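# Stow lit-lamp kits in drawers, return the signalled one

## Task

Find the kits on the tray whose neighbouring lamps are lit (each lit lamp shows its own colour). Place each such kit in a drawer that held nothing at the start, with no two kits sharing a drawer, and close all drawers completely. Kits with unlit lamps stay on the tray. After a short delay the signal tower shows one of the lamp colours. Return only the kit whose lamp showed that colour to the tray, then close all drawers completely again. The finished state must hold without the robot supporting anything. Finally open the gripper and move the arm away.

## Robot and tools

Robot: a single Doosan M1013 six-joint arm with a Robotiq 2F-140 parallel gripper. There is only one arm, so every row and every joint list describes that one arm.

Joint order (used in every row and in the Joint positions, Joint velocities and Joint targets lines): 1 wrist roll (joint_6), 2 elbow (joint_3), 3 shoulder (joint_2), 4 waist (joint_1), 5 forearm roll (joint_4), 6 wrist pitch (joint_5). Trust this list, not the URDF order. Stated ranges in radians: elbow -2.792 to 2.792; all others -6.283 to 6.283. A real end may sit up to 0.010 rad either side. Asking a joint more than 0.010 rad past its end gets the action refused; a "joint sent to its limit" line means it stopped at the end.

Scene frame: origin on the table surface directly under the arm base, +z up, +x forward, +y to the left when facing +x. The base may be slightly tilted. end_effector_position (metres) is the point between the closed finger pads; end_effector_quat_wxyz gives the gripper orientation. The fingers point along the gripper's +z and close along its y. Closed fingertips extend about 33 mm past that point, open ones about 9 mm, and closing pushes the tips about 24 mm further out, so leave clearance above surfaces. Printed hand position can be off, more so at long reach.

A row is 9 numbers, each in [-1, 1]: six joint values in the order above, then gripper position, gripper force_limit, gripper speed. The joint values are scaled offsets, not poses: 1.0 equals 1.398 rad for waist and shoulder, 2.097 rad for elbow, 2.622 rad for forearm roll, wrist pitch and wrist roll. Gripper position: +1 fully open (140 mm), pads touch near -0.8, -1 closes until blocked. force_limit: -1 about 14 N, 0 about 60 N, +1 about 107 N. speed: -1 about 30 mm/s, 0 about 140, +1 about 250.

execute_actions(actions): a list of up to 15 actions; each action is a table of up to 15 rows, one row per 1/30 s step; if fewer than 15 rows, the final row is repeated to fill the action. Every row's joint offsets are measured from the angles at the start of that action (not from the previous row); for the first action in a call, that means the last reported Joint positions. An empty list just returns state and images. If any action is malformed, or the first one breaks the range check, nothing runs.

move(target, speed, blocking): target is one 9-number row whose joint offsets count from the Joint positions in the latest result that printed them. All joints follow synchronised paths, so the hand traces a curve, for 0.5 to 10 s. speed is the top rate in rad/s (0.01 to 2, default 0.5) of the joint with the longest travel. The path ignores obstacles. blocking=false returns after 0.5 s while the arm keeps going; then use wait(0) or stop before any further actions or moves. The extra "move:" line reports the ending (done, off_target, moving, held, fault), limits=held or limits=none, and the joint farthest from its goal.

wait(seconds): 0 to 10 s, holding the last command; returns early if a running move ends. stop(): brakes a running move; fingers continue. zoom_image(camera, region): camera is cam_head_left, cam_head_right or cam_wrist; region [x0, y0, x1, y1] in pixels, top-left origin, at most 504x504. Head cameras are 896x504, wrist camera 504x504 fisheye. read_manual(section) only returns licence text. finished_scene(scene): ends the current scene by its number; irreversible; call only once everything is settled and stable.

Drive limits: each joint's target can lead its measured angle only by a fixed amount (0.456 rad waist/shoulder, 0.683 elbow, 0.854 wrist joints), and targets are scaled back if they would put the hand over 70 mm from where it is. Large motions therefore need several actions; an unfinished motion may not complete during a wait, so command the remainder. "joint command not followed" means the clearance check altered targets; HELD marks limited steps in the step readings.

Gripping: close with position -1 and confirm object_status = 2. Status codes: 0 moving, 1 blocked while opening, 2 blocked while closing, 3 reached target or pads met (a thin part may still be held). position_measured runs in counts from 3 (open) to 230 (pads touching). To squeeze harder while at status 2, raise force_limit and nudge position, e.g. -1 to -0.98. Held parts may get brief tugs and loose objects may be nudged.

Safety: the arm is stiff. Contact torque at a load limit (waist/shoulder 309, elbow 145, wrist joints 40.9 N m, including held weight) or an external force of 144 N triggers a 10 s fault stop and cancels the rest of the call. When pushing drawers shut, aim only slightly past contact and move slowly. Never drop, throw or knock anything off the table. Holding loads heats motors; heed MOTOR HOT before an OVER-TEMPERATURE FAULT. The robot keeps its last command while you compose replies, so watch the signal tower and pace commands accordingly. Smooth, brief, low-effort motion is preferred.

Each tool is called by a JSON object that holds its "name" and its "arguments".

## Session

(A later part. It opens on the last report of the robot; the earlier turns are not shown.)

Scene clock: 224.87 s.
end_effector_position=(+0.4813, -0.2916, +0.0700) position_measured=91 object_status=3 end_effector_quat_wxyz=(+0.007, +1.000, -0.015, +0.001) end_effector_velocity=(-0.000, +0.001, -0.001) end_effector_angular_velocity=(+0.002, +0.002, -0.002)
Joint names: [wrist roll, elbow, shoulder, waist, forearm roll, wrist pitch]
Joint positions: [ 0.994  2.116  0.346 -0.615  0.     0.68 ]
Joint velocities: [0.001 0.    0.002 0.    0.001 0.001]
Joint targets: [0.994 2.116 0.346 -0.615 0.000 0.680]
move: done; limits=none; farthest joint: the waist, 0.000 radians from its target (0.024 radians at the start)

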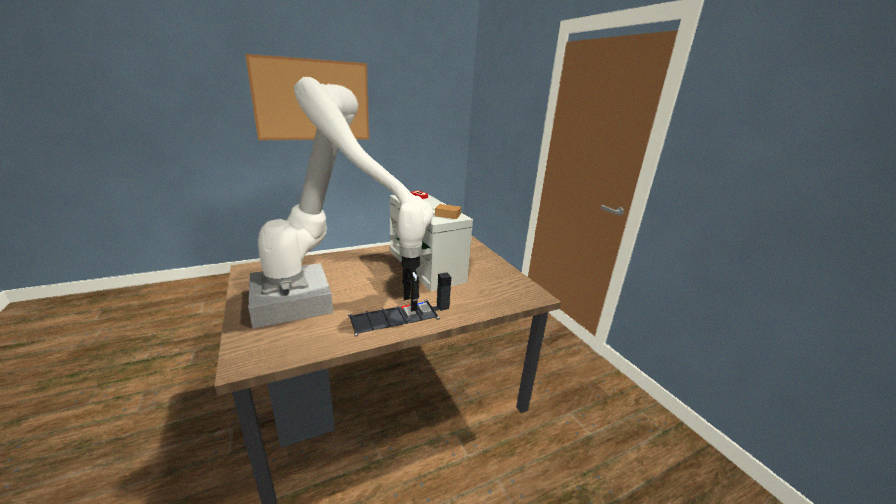

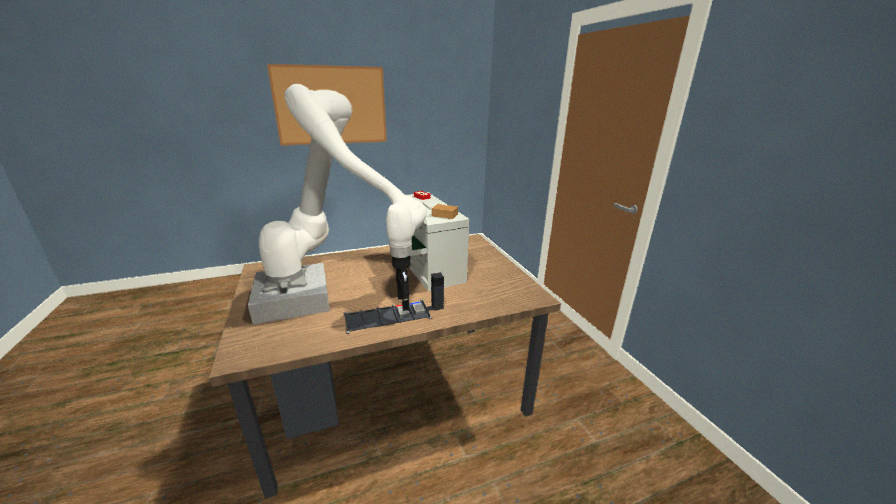

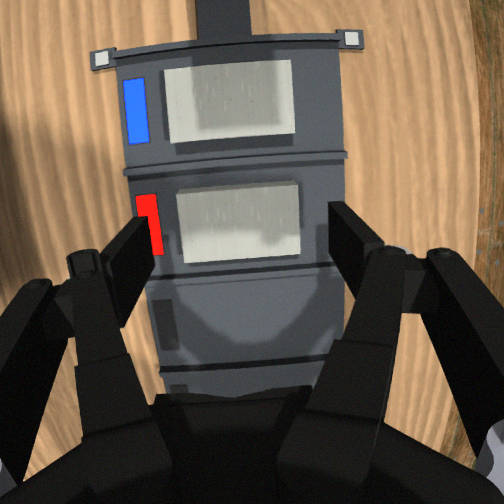

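{"name": "move", "arguments": {"target": [0,0.007,0.0351,-0.0006,0,-0.0243,0.3,0,0.5], "speed": 0.3}}

{"name": "execute_actions", "arguments": {"actions": [[[0,0,0,0,0,0,-1,0,-0.4]]]}}

{"name": "move", "arguments": {"target": [0,-0.0977,-0.2157,0,0,0.1931,-1,0,-0.4], "speed": 0.9}}

Scene clock: 228.33 s.
end_effector_position=(+0.4811, -0.2924, +0.0376) position_measured=91 object_status=3 end_effector_quat_wxyz=(+0.007, +1.000, -0.015, +0.001) end_effector_velocity=(-0.001, +0.000, -0.000) end_effector_angular_velocity=(+0.000, +0.001, -0.001)
Joint names: [wrist roll, elbow, shoulder, waist, forearm roll, wrist pitch]
Joint positions: [ 0.994  2.131  0.395 -0.616  0.     0.616]
Joint velocities: [ 0.001  0.    -0.    -0.    -0.001  0.001]
Joint targets: [0.994 2.131 0.395 -0.616 0.000 0.616]
move: done; limits=none; farthest joint: the waist, 0.000 radians from its target (0.000 radians at the start)

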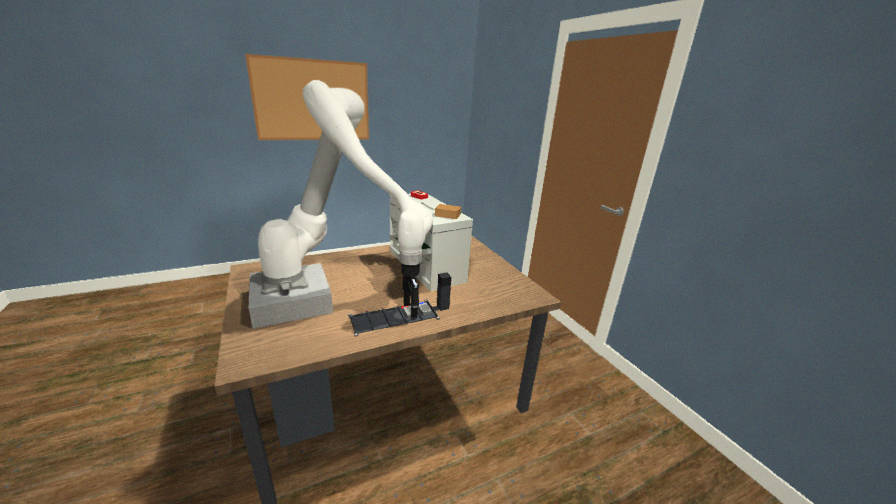

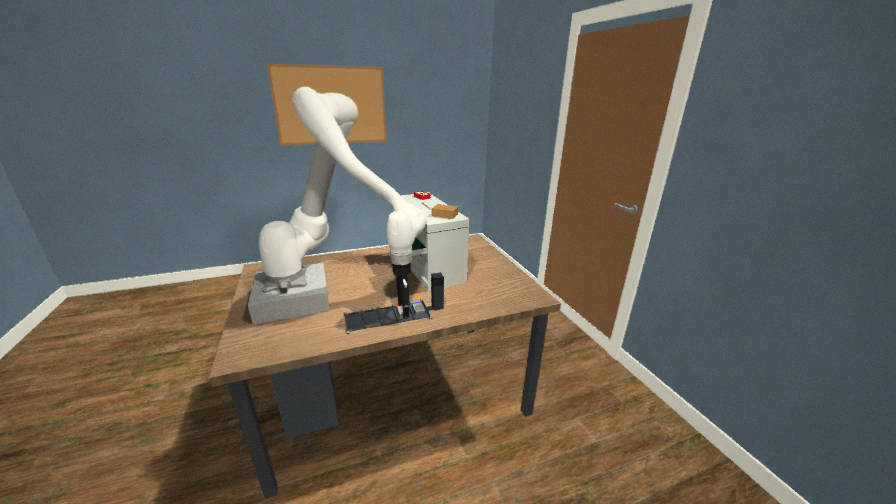

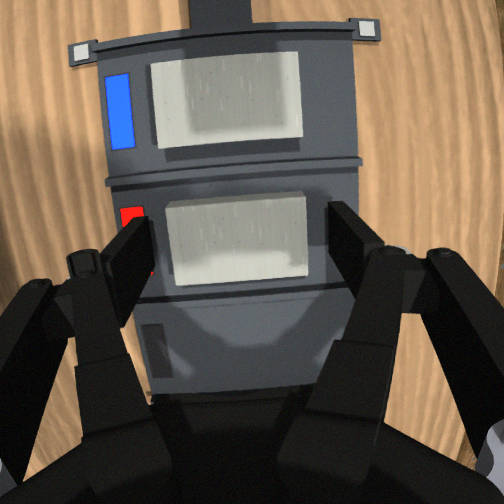

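Scene clock: 228.83 s.
end_effector_position=(+0.4811, -0.2924, +0.0376) position_measured=132 object_status=2 end_effector_quat_wxyz=(+0.007, +1.000, -0.015, +0.001) end_effector_velocity=(+0.000, -0.000, +0.000) end_effector_angular_velocity=(-0.000, -0.001, -0.000)
Joint names: [wrist roll, elbow, shoulder, waist, forearm roll, wrist pitch]
Joint positions: [ 0.994  2.131  0.395 -0.616  0.     0.616]
Joint velocities: [-0.     0.    -0.     0.     0.    -0.001]
Joint targets: [0.994 2.131 0.395 -0.616 0.000 0.616]
Step readings (joint positions):
0: [0.994 2.131 0.395 -0.616 0.000 0.616]
1: [0.994 2.131 0.395 -0.616 0.000 0.616]
2: [0.994 2.131 0.395 -0.616 0.000 0.616]
4: [0.994 2.131 0.395 -0.616 0.000 0.616]
8: [0.994 2.131 0.395 -0.616 0.000 0.616]
15: Joint positions above

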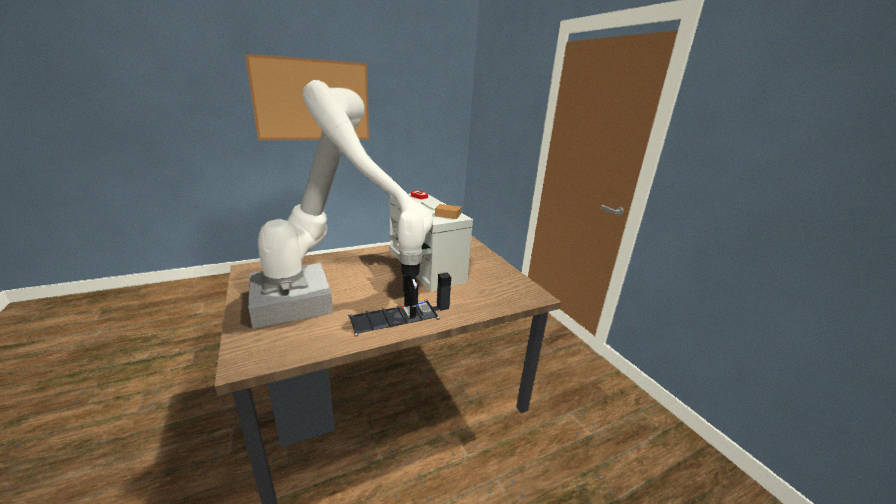

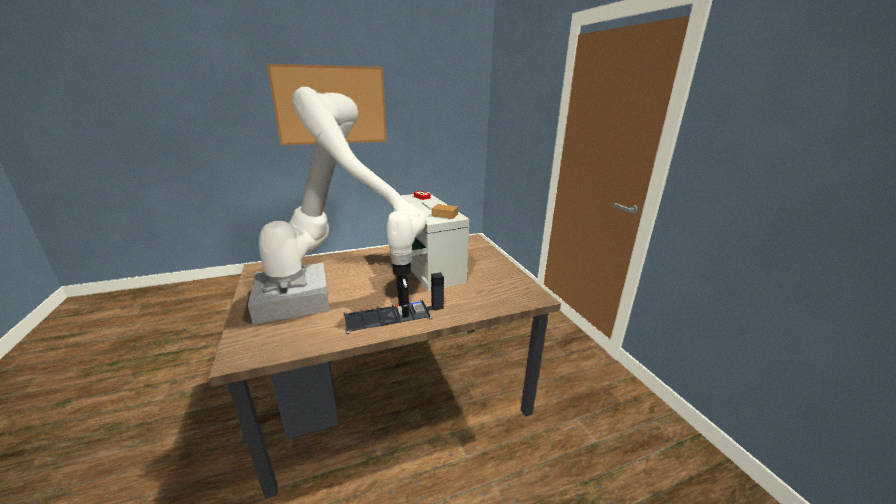

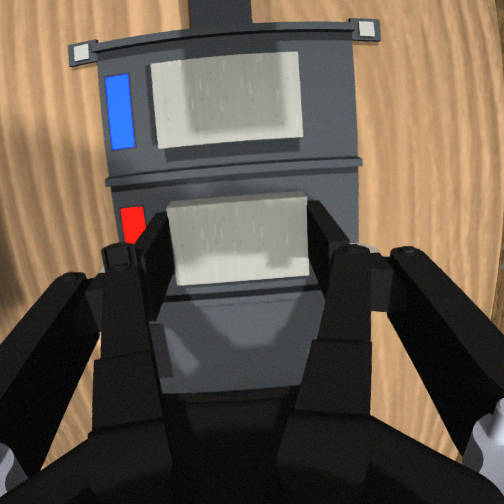

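Scene clock: 229.93 s.
end_effector_position=(+0.4808, -0.2888, +0.2965) position_measured=132 object_status=2 end_effector_quat_wxyz=(+0.007, +1.000, -0.015, +0.001) end_effector_velocity=(-0.000, -0.000, +0.001) end_effector_angular_velocity=(-0.001, -0.000, +0.001)
Joint names: [wrist roll, elbow, shoulder, waist, forearm roll, wrist pitch]
Joint positions: [ 0.994  1.926  0.094 -0.616  0.     1.122]
Joint velocities: [-0.001 -0.    -0.002 -0.    -0.001  0.001]
Joint targets: [0.994 1.926 0.093 -0.616 0.000 1.123]
move: done; limits=none; farthest joint: the waist, 0.000 radians from its target (0.000 radians at the start)

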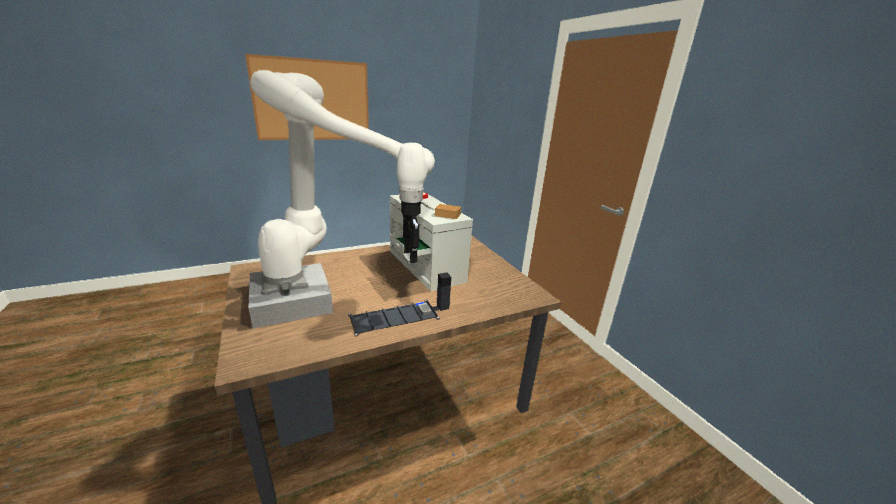

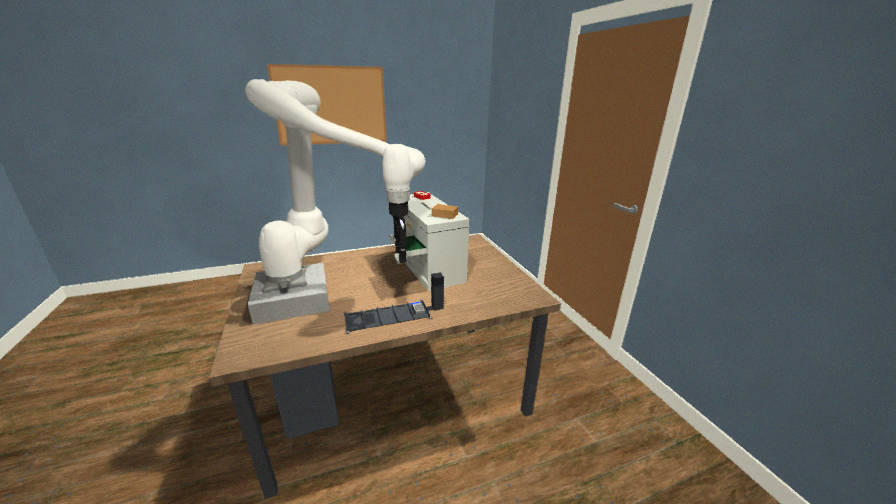

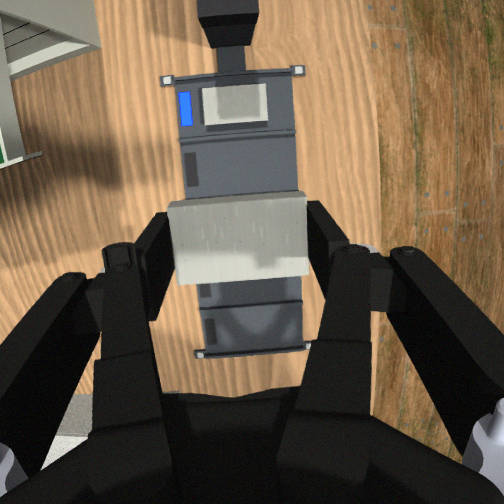

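{"name": "move", "arguments": {"target": [0.1457,0,0,0.3548,0,0,-1,0,-0.4], "speed": 1.0}}

{"name": "move", "arguments": {"target": [0,0.0275,0.0347,0,0,-0.0406,-1,0,-0.4], "speed": 0.25}}

Scene clock: 234.23 s.
end_effector_position=(+0.5616, -0.0247, +0.2928) position_measured=132 object_status=2 end_effector_quat_wxyz=(+0.007, +0.999, +0.042, +0.000) end_effector_velocity=(-0.000, +0.000, -0.000) end_effector_angular_velocity=(-0.000, +0.000, +0.000)
Joint names: [wrist roll, elbow, shoulder, waist, forearm roll, wrist pitch]
Joint positions: [ 1.376  1.926  0.094 -0.12   0.     1.123]
Joint velocities: [ 0.001  0.     0.     0.001 -0.     0.   ]
Joint targets: [1.376 1.926 0.094 -0.120 0.000 1.122]
move: done; limits=none; farthest joint: the wrist pitch, 0.001 radians from its target (0.001 radians at the start)

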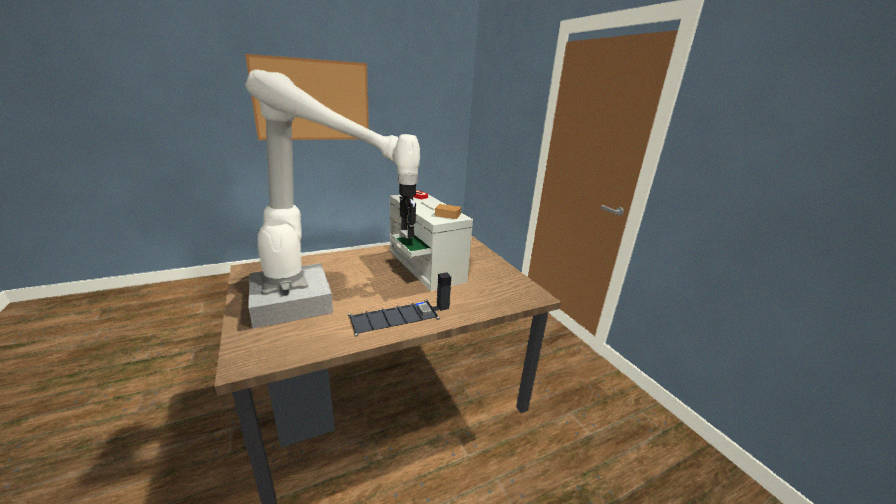

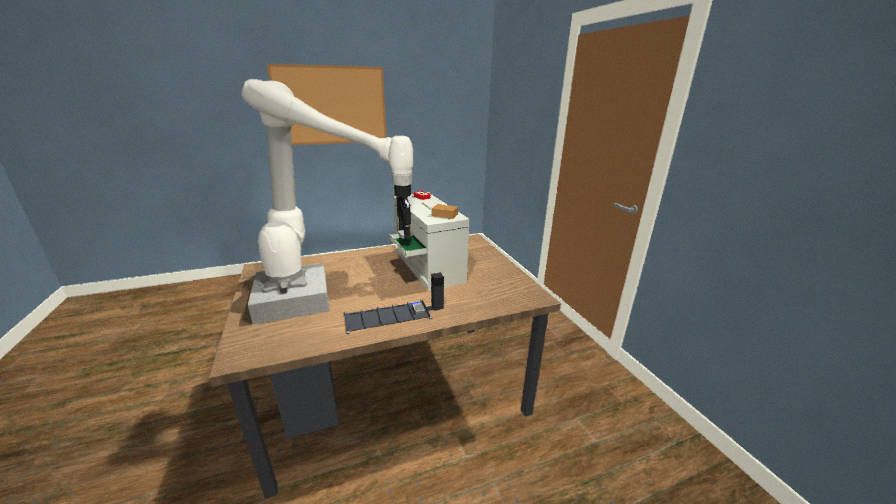

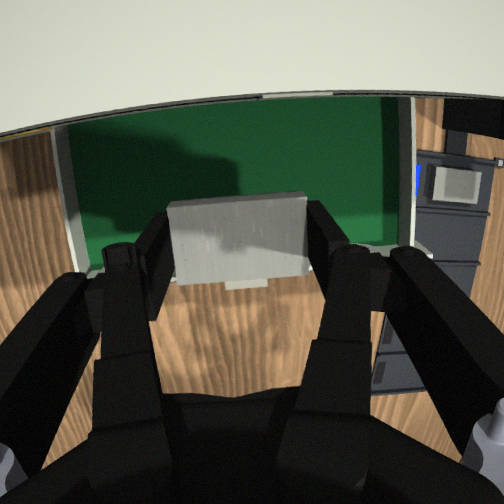

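Scene clock: 235.03 s.
end_effector_position=(+0.5631, -0.0256, +0.2374) position_measured=132 object_status=2 end_effector_quat_wxyz=(+0.007, +0.999, +0.042, +0.001) end_effector_velocity=(-0.000, -0.000, -0.001) end_effector_angular_velocity=(-0.001, -0.000, +0.001)
Joint names: [wrist roll, elbow, shoulder, waist, forearm roll, wrist pitch]
Joint positions: [ 1.376  1.983  0.142 -0.12   0.     1.016]
Joint velocities: [-0.001  0.001  0.     0.    -0.001 -0.001]
Joint targets: [1.376 1.983 0.142 -0.120 0.000 1.016]
move: done; limits=none; farthest joint: the shoulder, 0.001 radians from its target (0.049 radians at the start)

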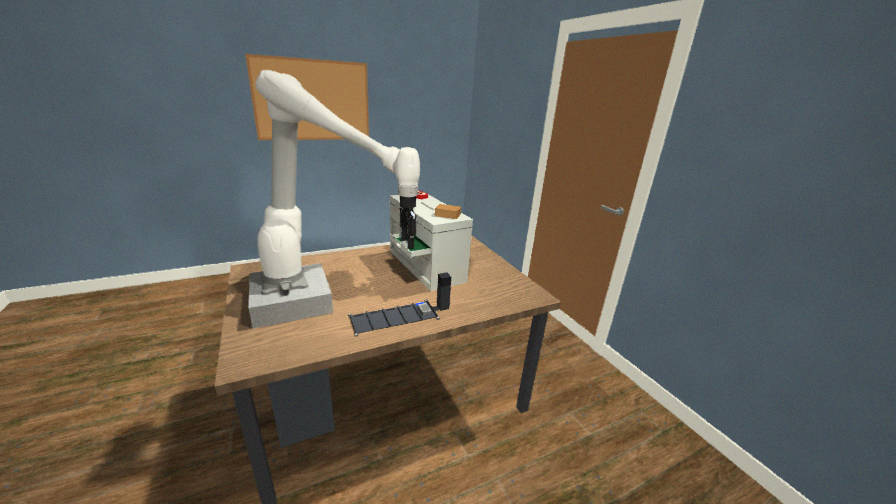

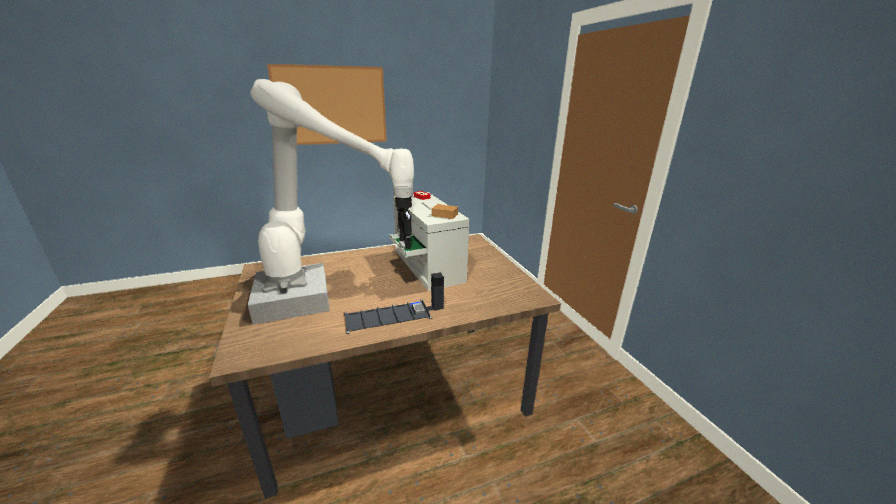

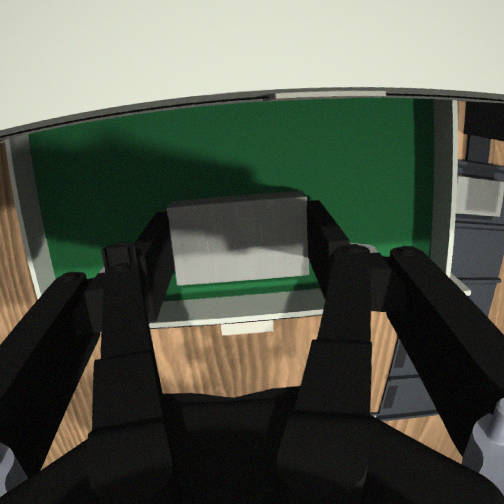

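{"name": "execute_actions", "arguments": {"actions": [[[0,0,0,0,0,0,0.2,0,0]],[[0,-0.005,-0.007,0,0,0.008,0.2,0,0],[0,-0.008,-0.0105,0,0,0.012,0.2,0,0],[0,-0.011,-0.014,0,0,0.016,0.2,0,0],[0,-0.014,-0.0175,0,0,0.02,0.2,0,0],[0,-0.0165,-0.021,0,0,0.024,0.2,0,0],[0,-0.019,-0.0245,0,0,0.028,0.2,0,0],[0,-0.022,-0.028,0,0,0.0325,0.2,0,0],[0,-0.025,-0.031,0,0,0.0365,0.2,0,0],[0,-0.0272,-0.0343,0,0,0.0408,0.2,0,0]]]}}

{"name": "move", "arguments": {"target": [-0.384,0.2814,-0.3205,-0.176,0.35,-0.28,0.2,0,0], "speed": 1.6}}

Scene clock: 240.23 s.
end_effector_position=(+0.5611, -0.0246, +0.2919) position_measured=104 object_status=3 end_effector_quat_wxyz=(+0.007, +0.999, +0.042, -0.000) end_effector_velocity=(-0.000, +0.001, +0.004) end_effector_angular_velocity=(+0.002, +0.001, -0.001)
Joint names: [wrist roll, elbow, shoulder, waist, forearm roll, wrist pitch]
Joint positions: [ 1.376  1.927  0.094 -0.12   0.     1.123]
Joint velocities: [ 0.    -0.005 -0.003 -0.     0.002  0.009]
Joint targets: [1.376 1.926 0.094 -0.120 0.000 1.123]
Step readings (joint positions; steps 1 to 15: 1st action; 16 to 30: 2nd action):
0: [1.376 1.983 0.142 -0.120 0.000 1.016]
1: [1.376 1.983 0.142 -0.120 0.000 1.016]
2: [1.376 1.984 0.142 -0.120 0.000 1.016]
4: [1.376 1.984 0.142 -0.120 0.000 1.016]
8: [1.376 1.983 0.142 -0.120 0.000 1.016]
15: [1.376 1.983 0.142 -0.120 0.000 1.016]
16: [1.376 1.983 0.142 -0.120 0.000 1.017]
17: [1.376 1.979 0.139 -0.120 0.000 1.024]
19: [1.376 1.968 0.129 -0.120 0.000 1.044]
23: [1.376 1.945 0.109 -0.120 0.000 1.087]
30: Joint positions above

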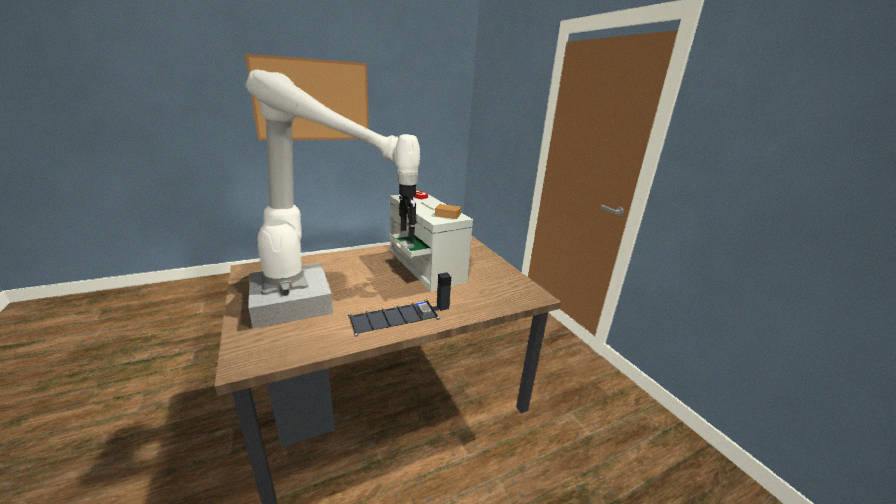

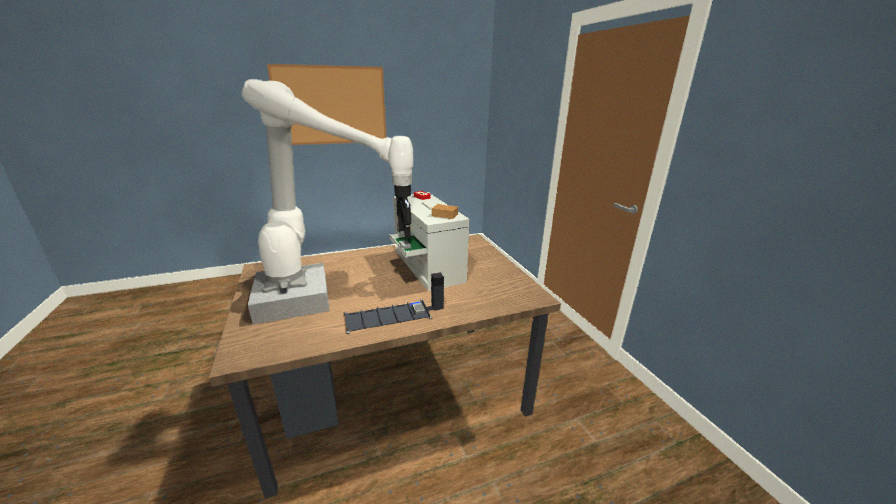

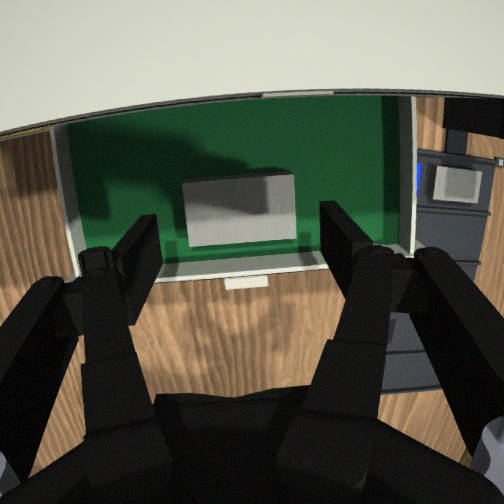

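Scene clock: 241.53 s.
end_effector_position=(+0.4793, -0.0323, +0.2847) position_measured=104 object_status=3 end_effector_quat_wxyz=(-0.009, +0.923, +0.041, +0.383) end_effector_velocity=(-0.000, +0.001, -0.000) end_effector_angular_velocity=(+0.001, +0.000, +0.001)
Joint names: [wrist roll, elbow, shoulder, waist, forearm roll, wrist pitch]
Joint positions: [ 0.37   2.517 -0.354 -0.366  0.918  0.389]
Joint velocities: [-0.002  0.001 -0.     0.     0.001  0.001]
Joint targets: [0.370 2.517 -0.354 -0.366 0.918 0.388]
move: done; limits=none; farthest joint: the waist, 0.000 radians from its target (0.246 radians at the start)

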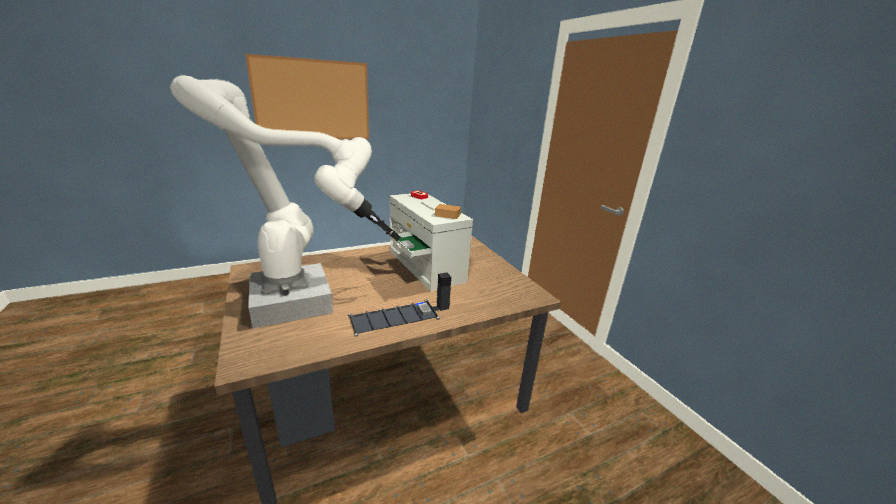

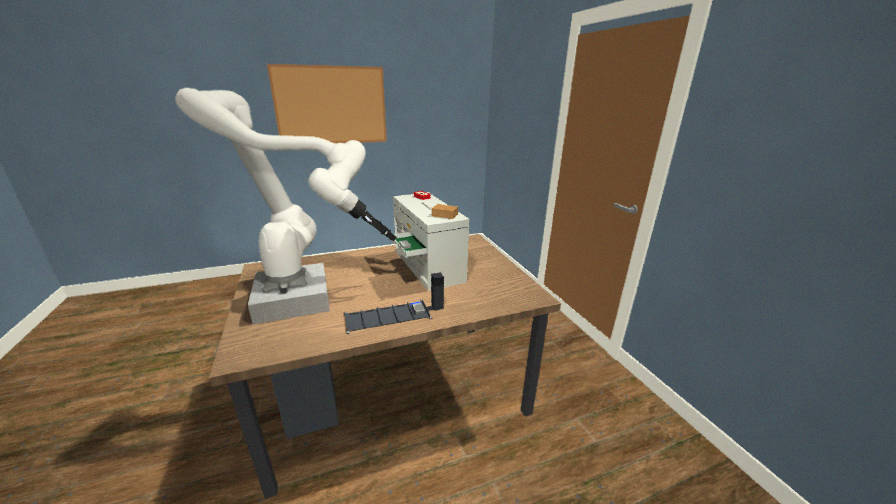

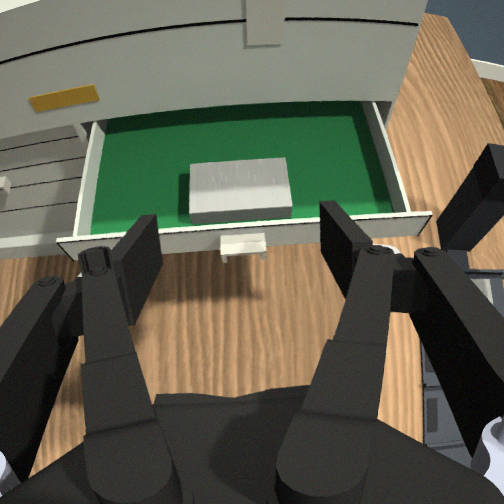

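{"name": "move", "arguments": {"target": [-0.214,0.0333,0.0966,0.007,0.2047,-0.0337,0.2,0,0], "speed": 1.2}}

{"name": "move", "arguments": {"target": [-0.061,-0.0878,0.1595,0.0994,0.0974,-0.036,-0.22,0,0], "speed": 0.3}}

Scene clock: 244.53 s.
end_effector_position=(+0.4867, -0.0336, +0.2206) position_measured=104 object_status=3 end_effector_quat_wxyz=(-0.009, +0.923, +0.041, +0.383) end_effector_velocity=(-0.000, -0.000, -0.000) end_effector_angular_velocity=(+0.000, +0.001, -0.000)
Joint names: [wrist roll, elbow, shoulder, waist, forearm roll, wrist pitch]
Joint positions: [-0.191  2.587 -0.219 -0.357  1.455  0.3  ]
Joint velocities: [-0.001  0.     0.001 -0.     0.001 -0.   ]
Joint targets: [-0.191 2.587 -0.219 -0.357 1.455 0.300]
move: done; limits=none; farthest joint: the waist, 0.000 radians from its target (0.010 radians at the start)

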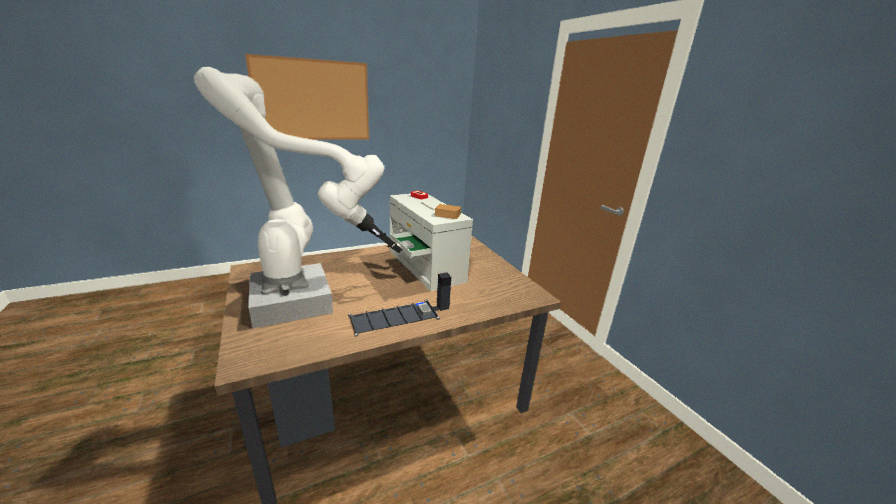

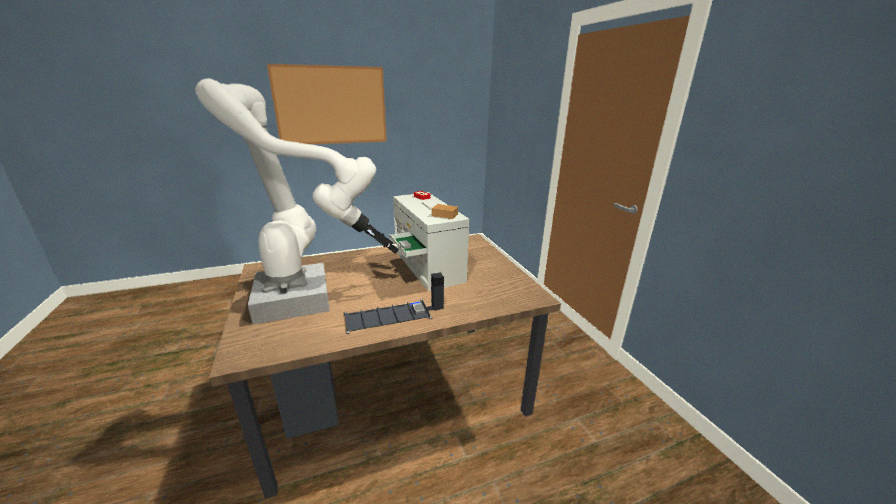

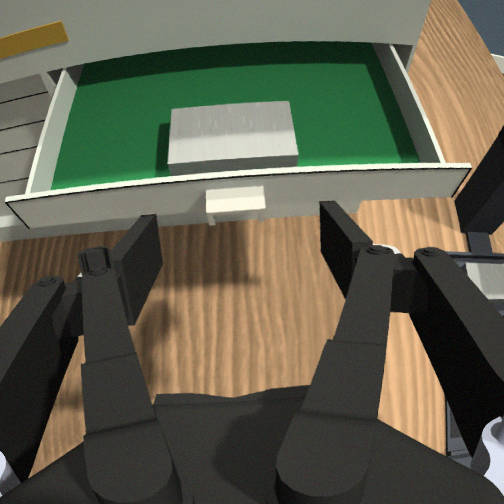

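Scene clock: 245.80 s.
end_effector_position=(+0.6105, -0.0229, +0.2206) position_measured=157 object_status=3 end_effector_quat_wxyz=(-0.009, +0.923, +0.041, +0.383) end_effector_velocity=(+0.000, +0.000, -0.000) end_effector_angular_velocity=(+0.001, +0.000, -0.000)
Joint names: [wrist roll, elbow, shoulder, waist, forearm roll, wrist pitch]
Joint positions: [-0.351  2.402  0.004 -0.218  1.71   0.206]
Joint velocities: [ 0.    -0.     0.001  0.     0.001  0.001]
Joint targets: [-0.351 2.402 0.004 -0.218 1.710 0.206]
move: done; limits=none; farthest joint: the waist, 0.000 radians from its target (0.139 radians at the start)

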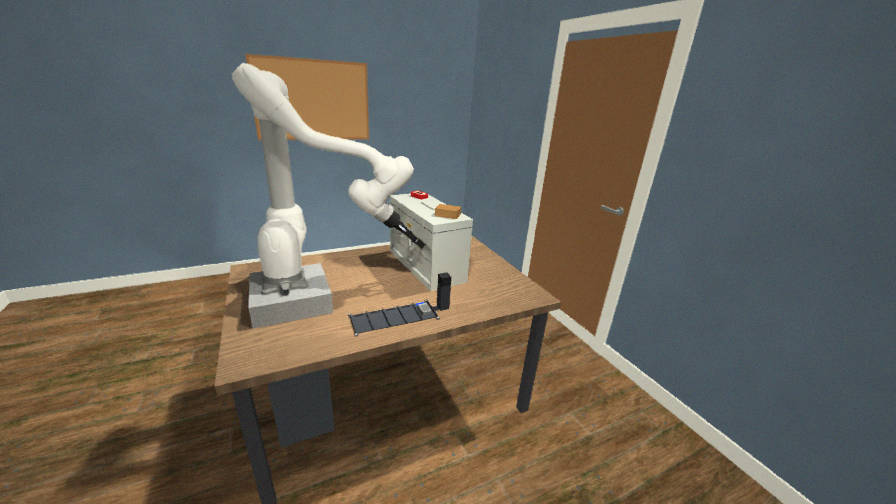

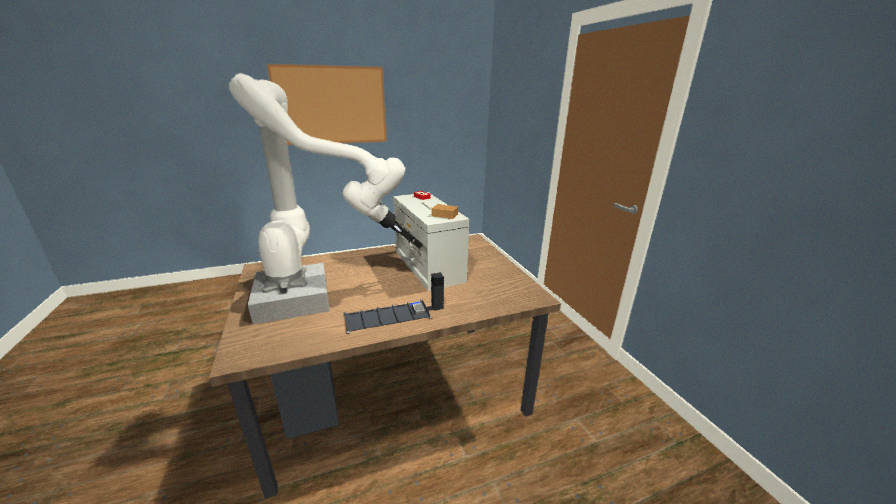

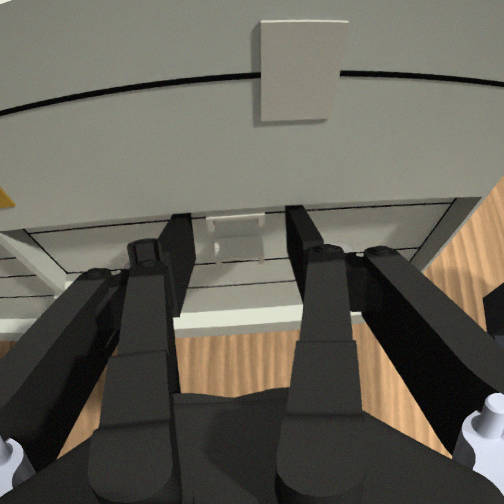

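{"name": "move", "arguments": {"target": [0.0217,0.0472,-0.0773,-0.0415,-0.0374,0.0145,-0.22,0,0], "speed": 0.6}}

{"name": "move", "arguments": {"target": [0.2214,-0.0295,0.0436,0.558,-0.0061,-0.207,-0.22,0,0], "speed": 1.3}}

Scene clock: 255.00 s.
end_effector_position=(+0.5464, -0.0282, +0.2206) position_measured=157 object_status=3 end_effector_quat_wxyz=(-0.009, +0.923, +0.041, +0.383) end_effector_velocity=(-0.000, -0.000, +0.000) end_effector_angular_velocity=(+0.001, -0.000, -0.003)
Joint names: [wrist roll, elbow, shoulder, waist, forearm roll, wrist pitch]
Joint positions: [-0.294  2.501 -0.104 -0.276  1.612  0.244]
Joint velocities: [ 0.002  0.    -0.001 -0.     0.001 -0.001]
Joint targets: [-0.294 2.501 -0.104 -0.276 1.612 0.244]
move: done; limits=none; farthest joint: the waist, 0.000 radians from its target (0.058 radians at the start)

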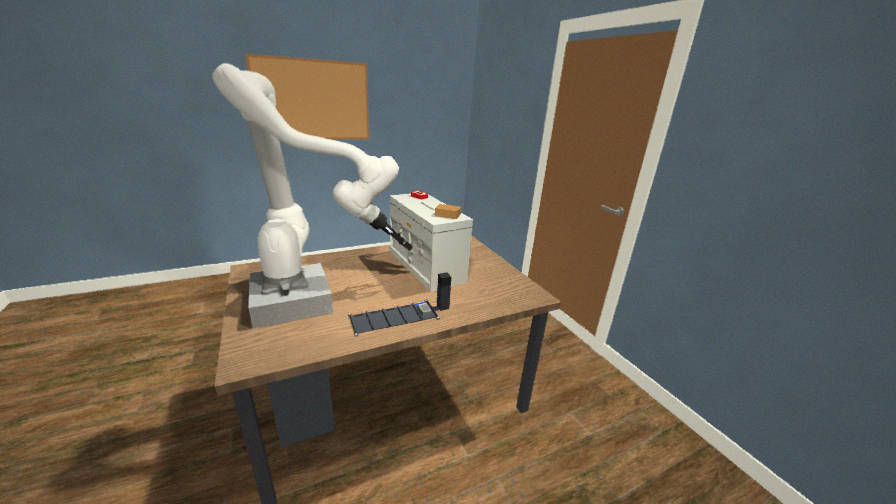

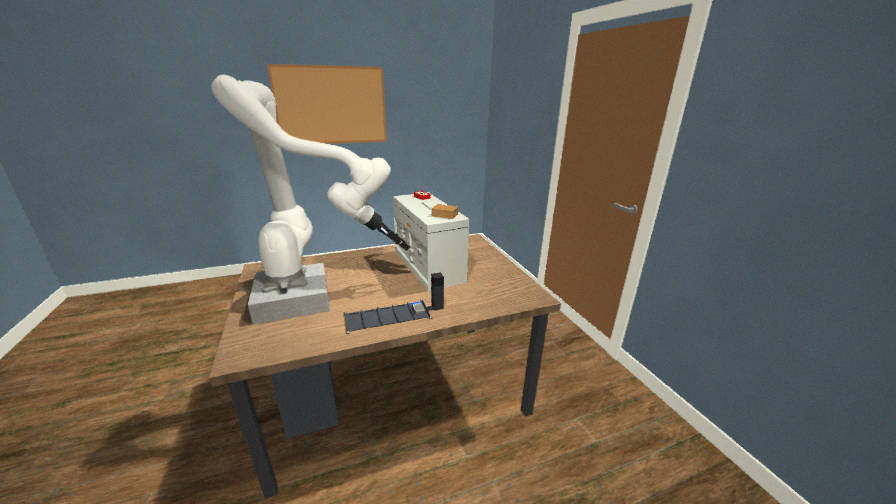

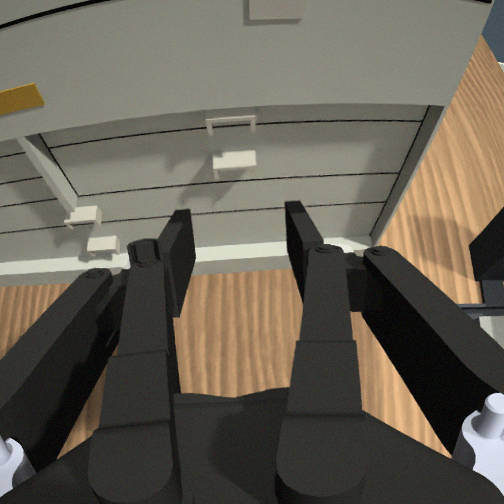

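Scene clock: 256.23 s.
end_effector_position=(+0.5237, +0.2250, +0.2199) position_measured=157 object_status=3 end_effector_quat_wxyz=(-0.009, +0.923, +0.042, +0.382) end_effector_velocity=(-0.000, +0.000, +0.000) end_effector_angular_velocity=(-0.001, -0.001, +0.000)
Joint names: [wrist roll, elbow, shoulder, waist, forearm roll, wrist pitch]
Joint positions: [ 0.286  2.44  -0.043  0.504  1.596 -0.299]
Joint velocities: [-0.    -0.    -0.     0.001 -0.    -0.001]
Joint targets: [0.286 2.440 -0.043 0.504 1.596 -0.299]
move: done; limits=none; farthest joint: the waist, 0.000 radians from its target (0.780 radians at the start)

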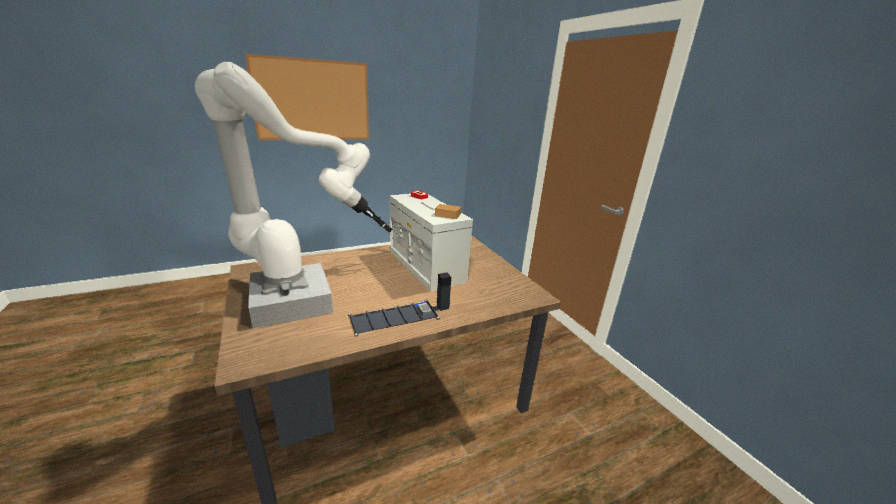

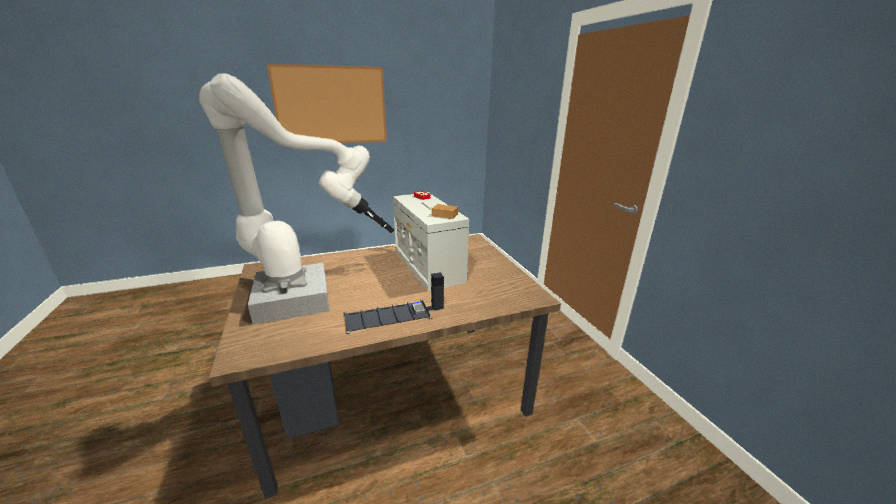

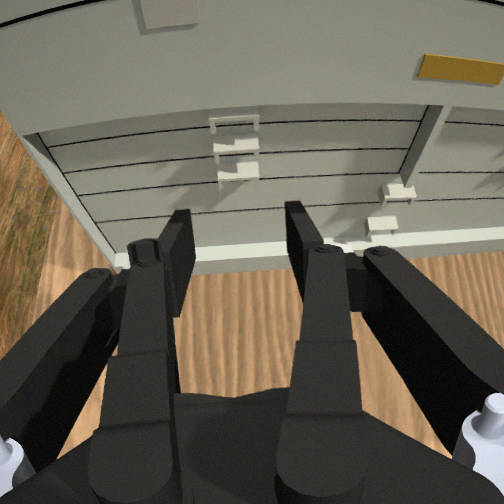

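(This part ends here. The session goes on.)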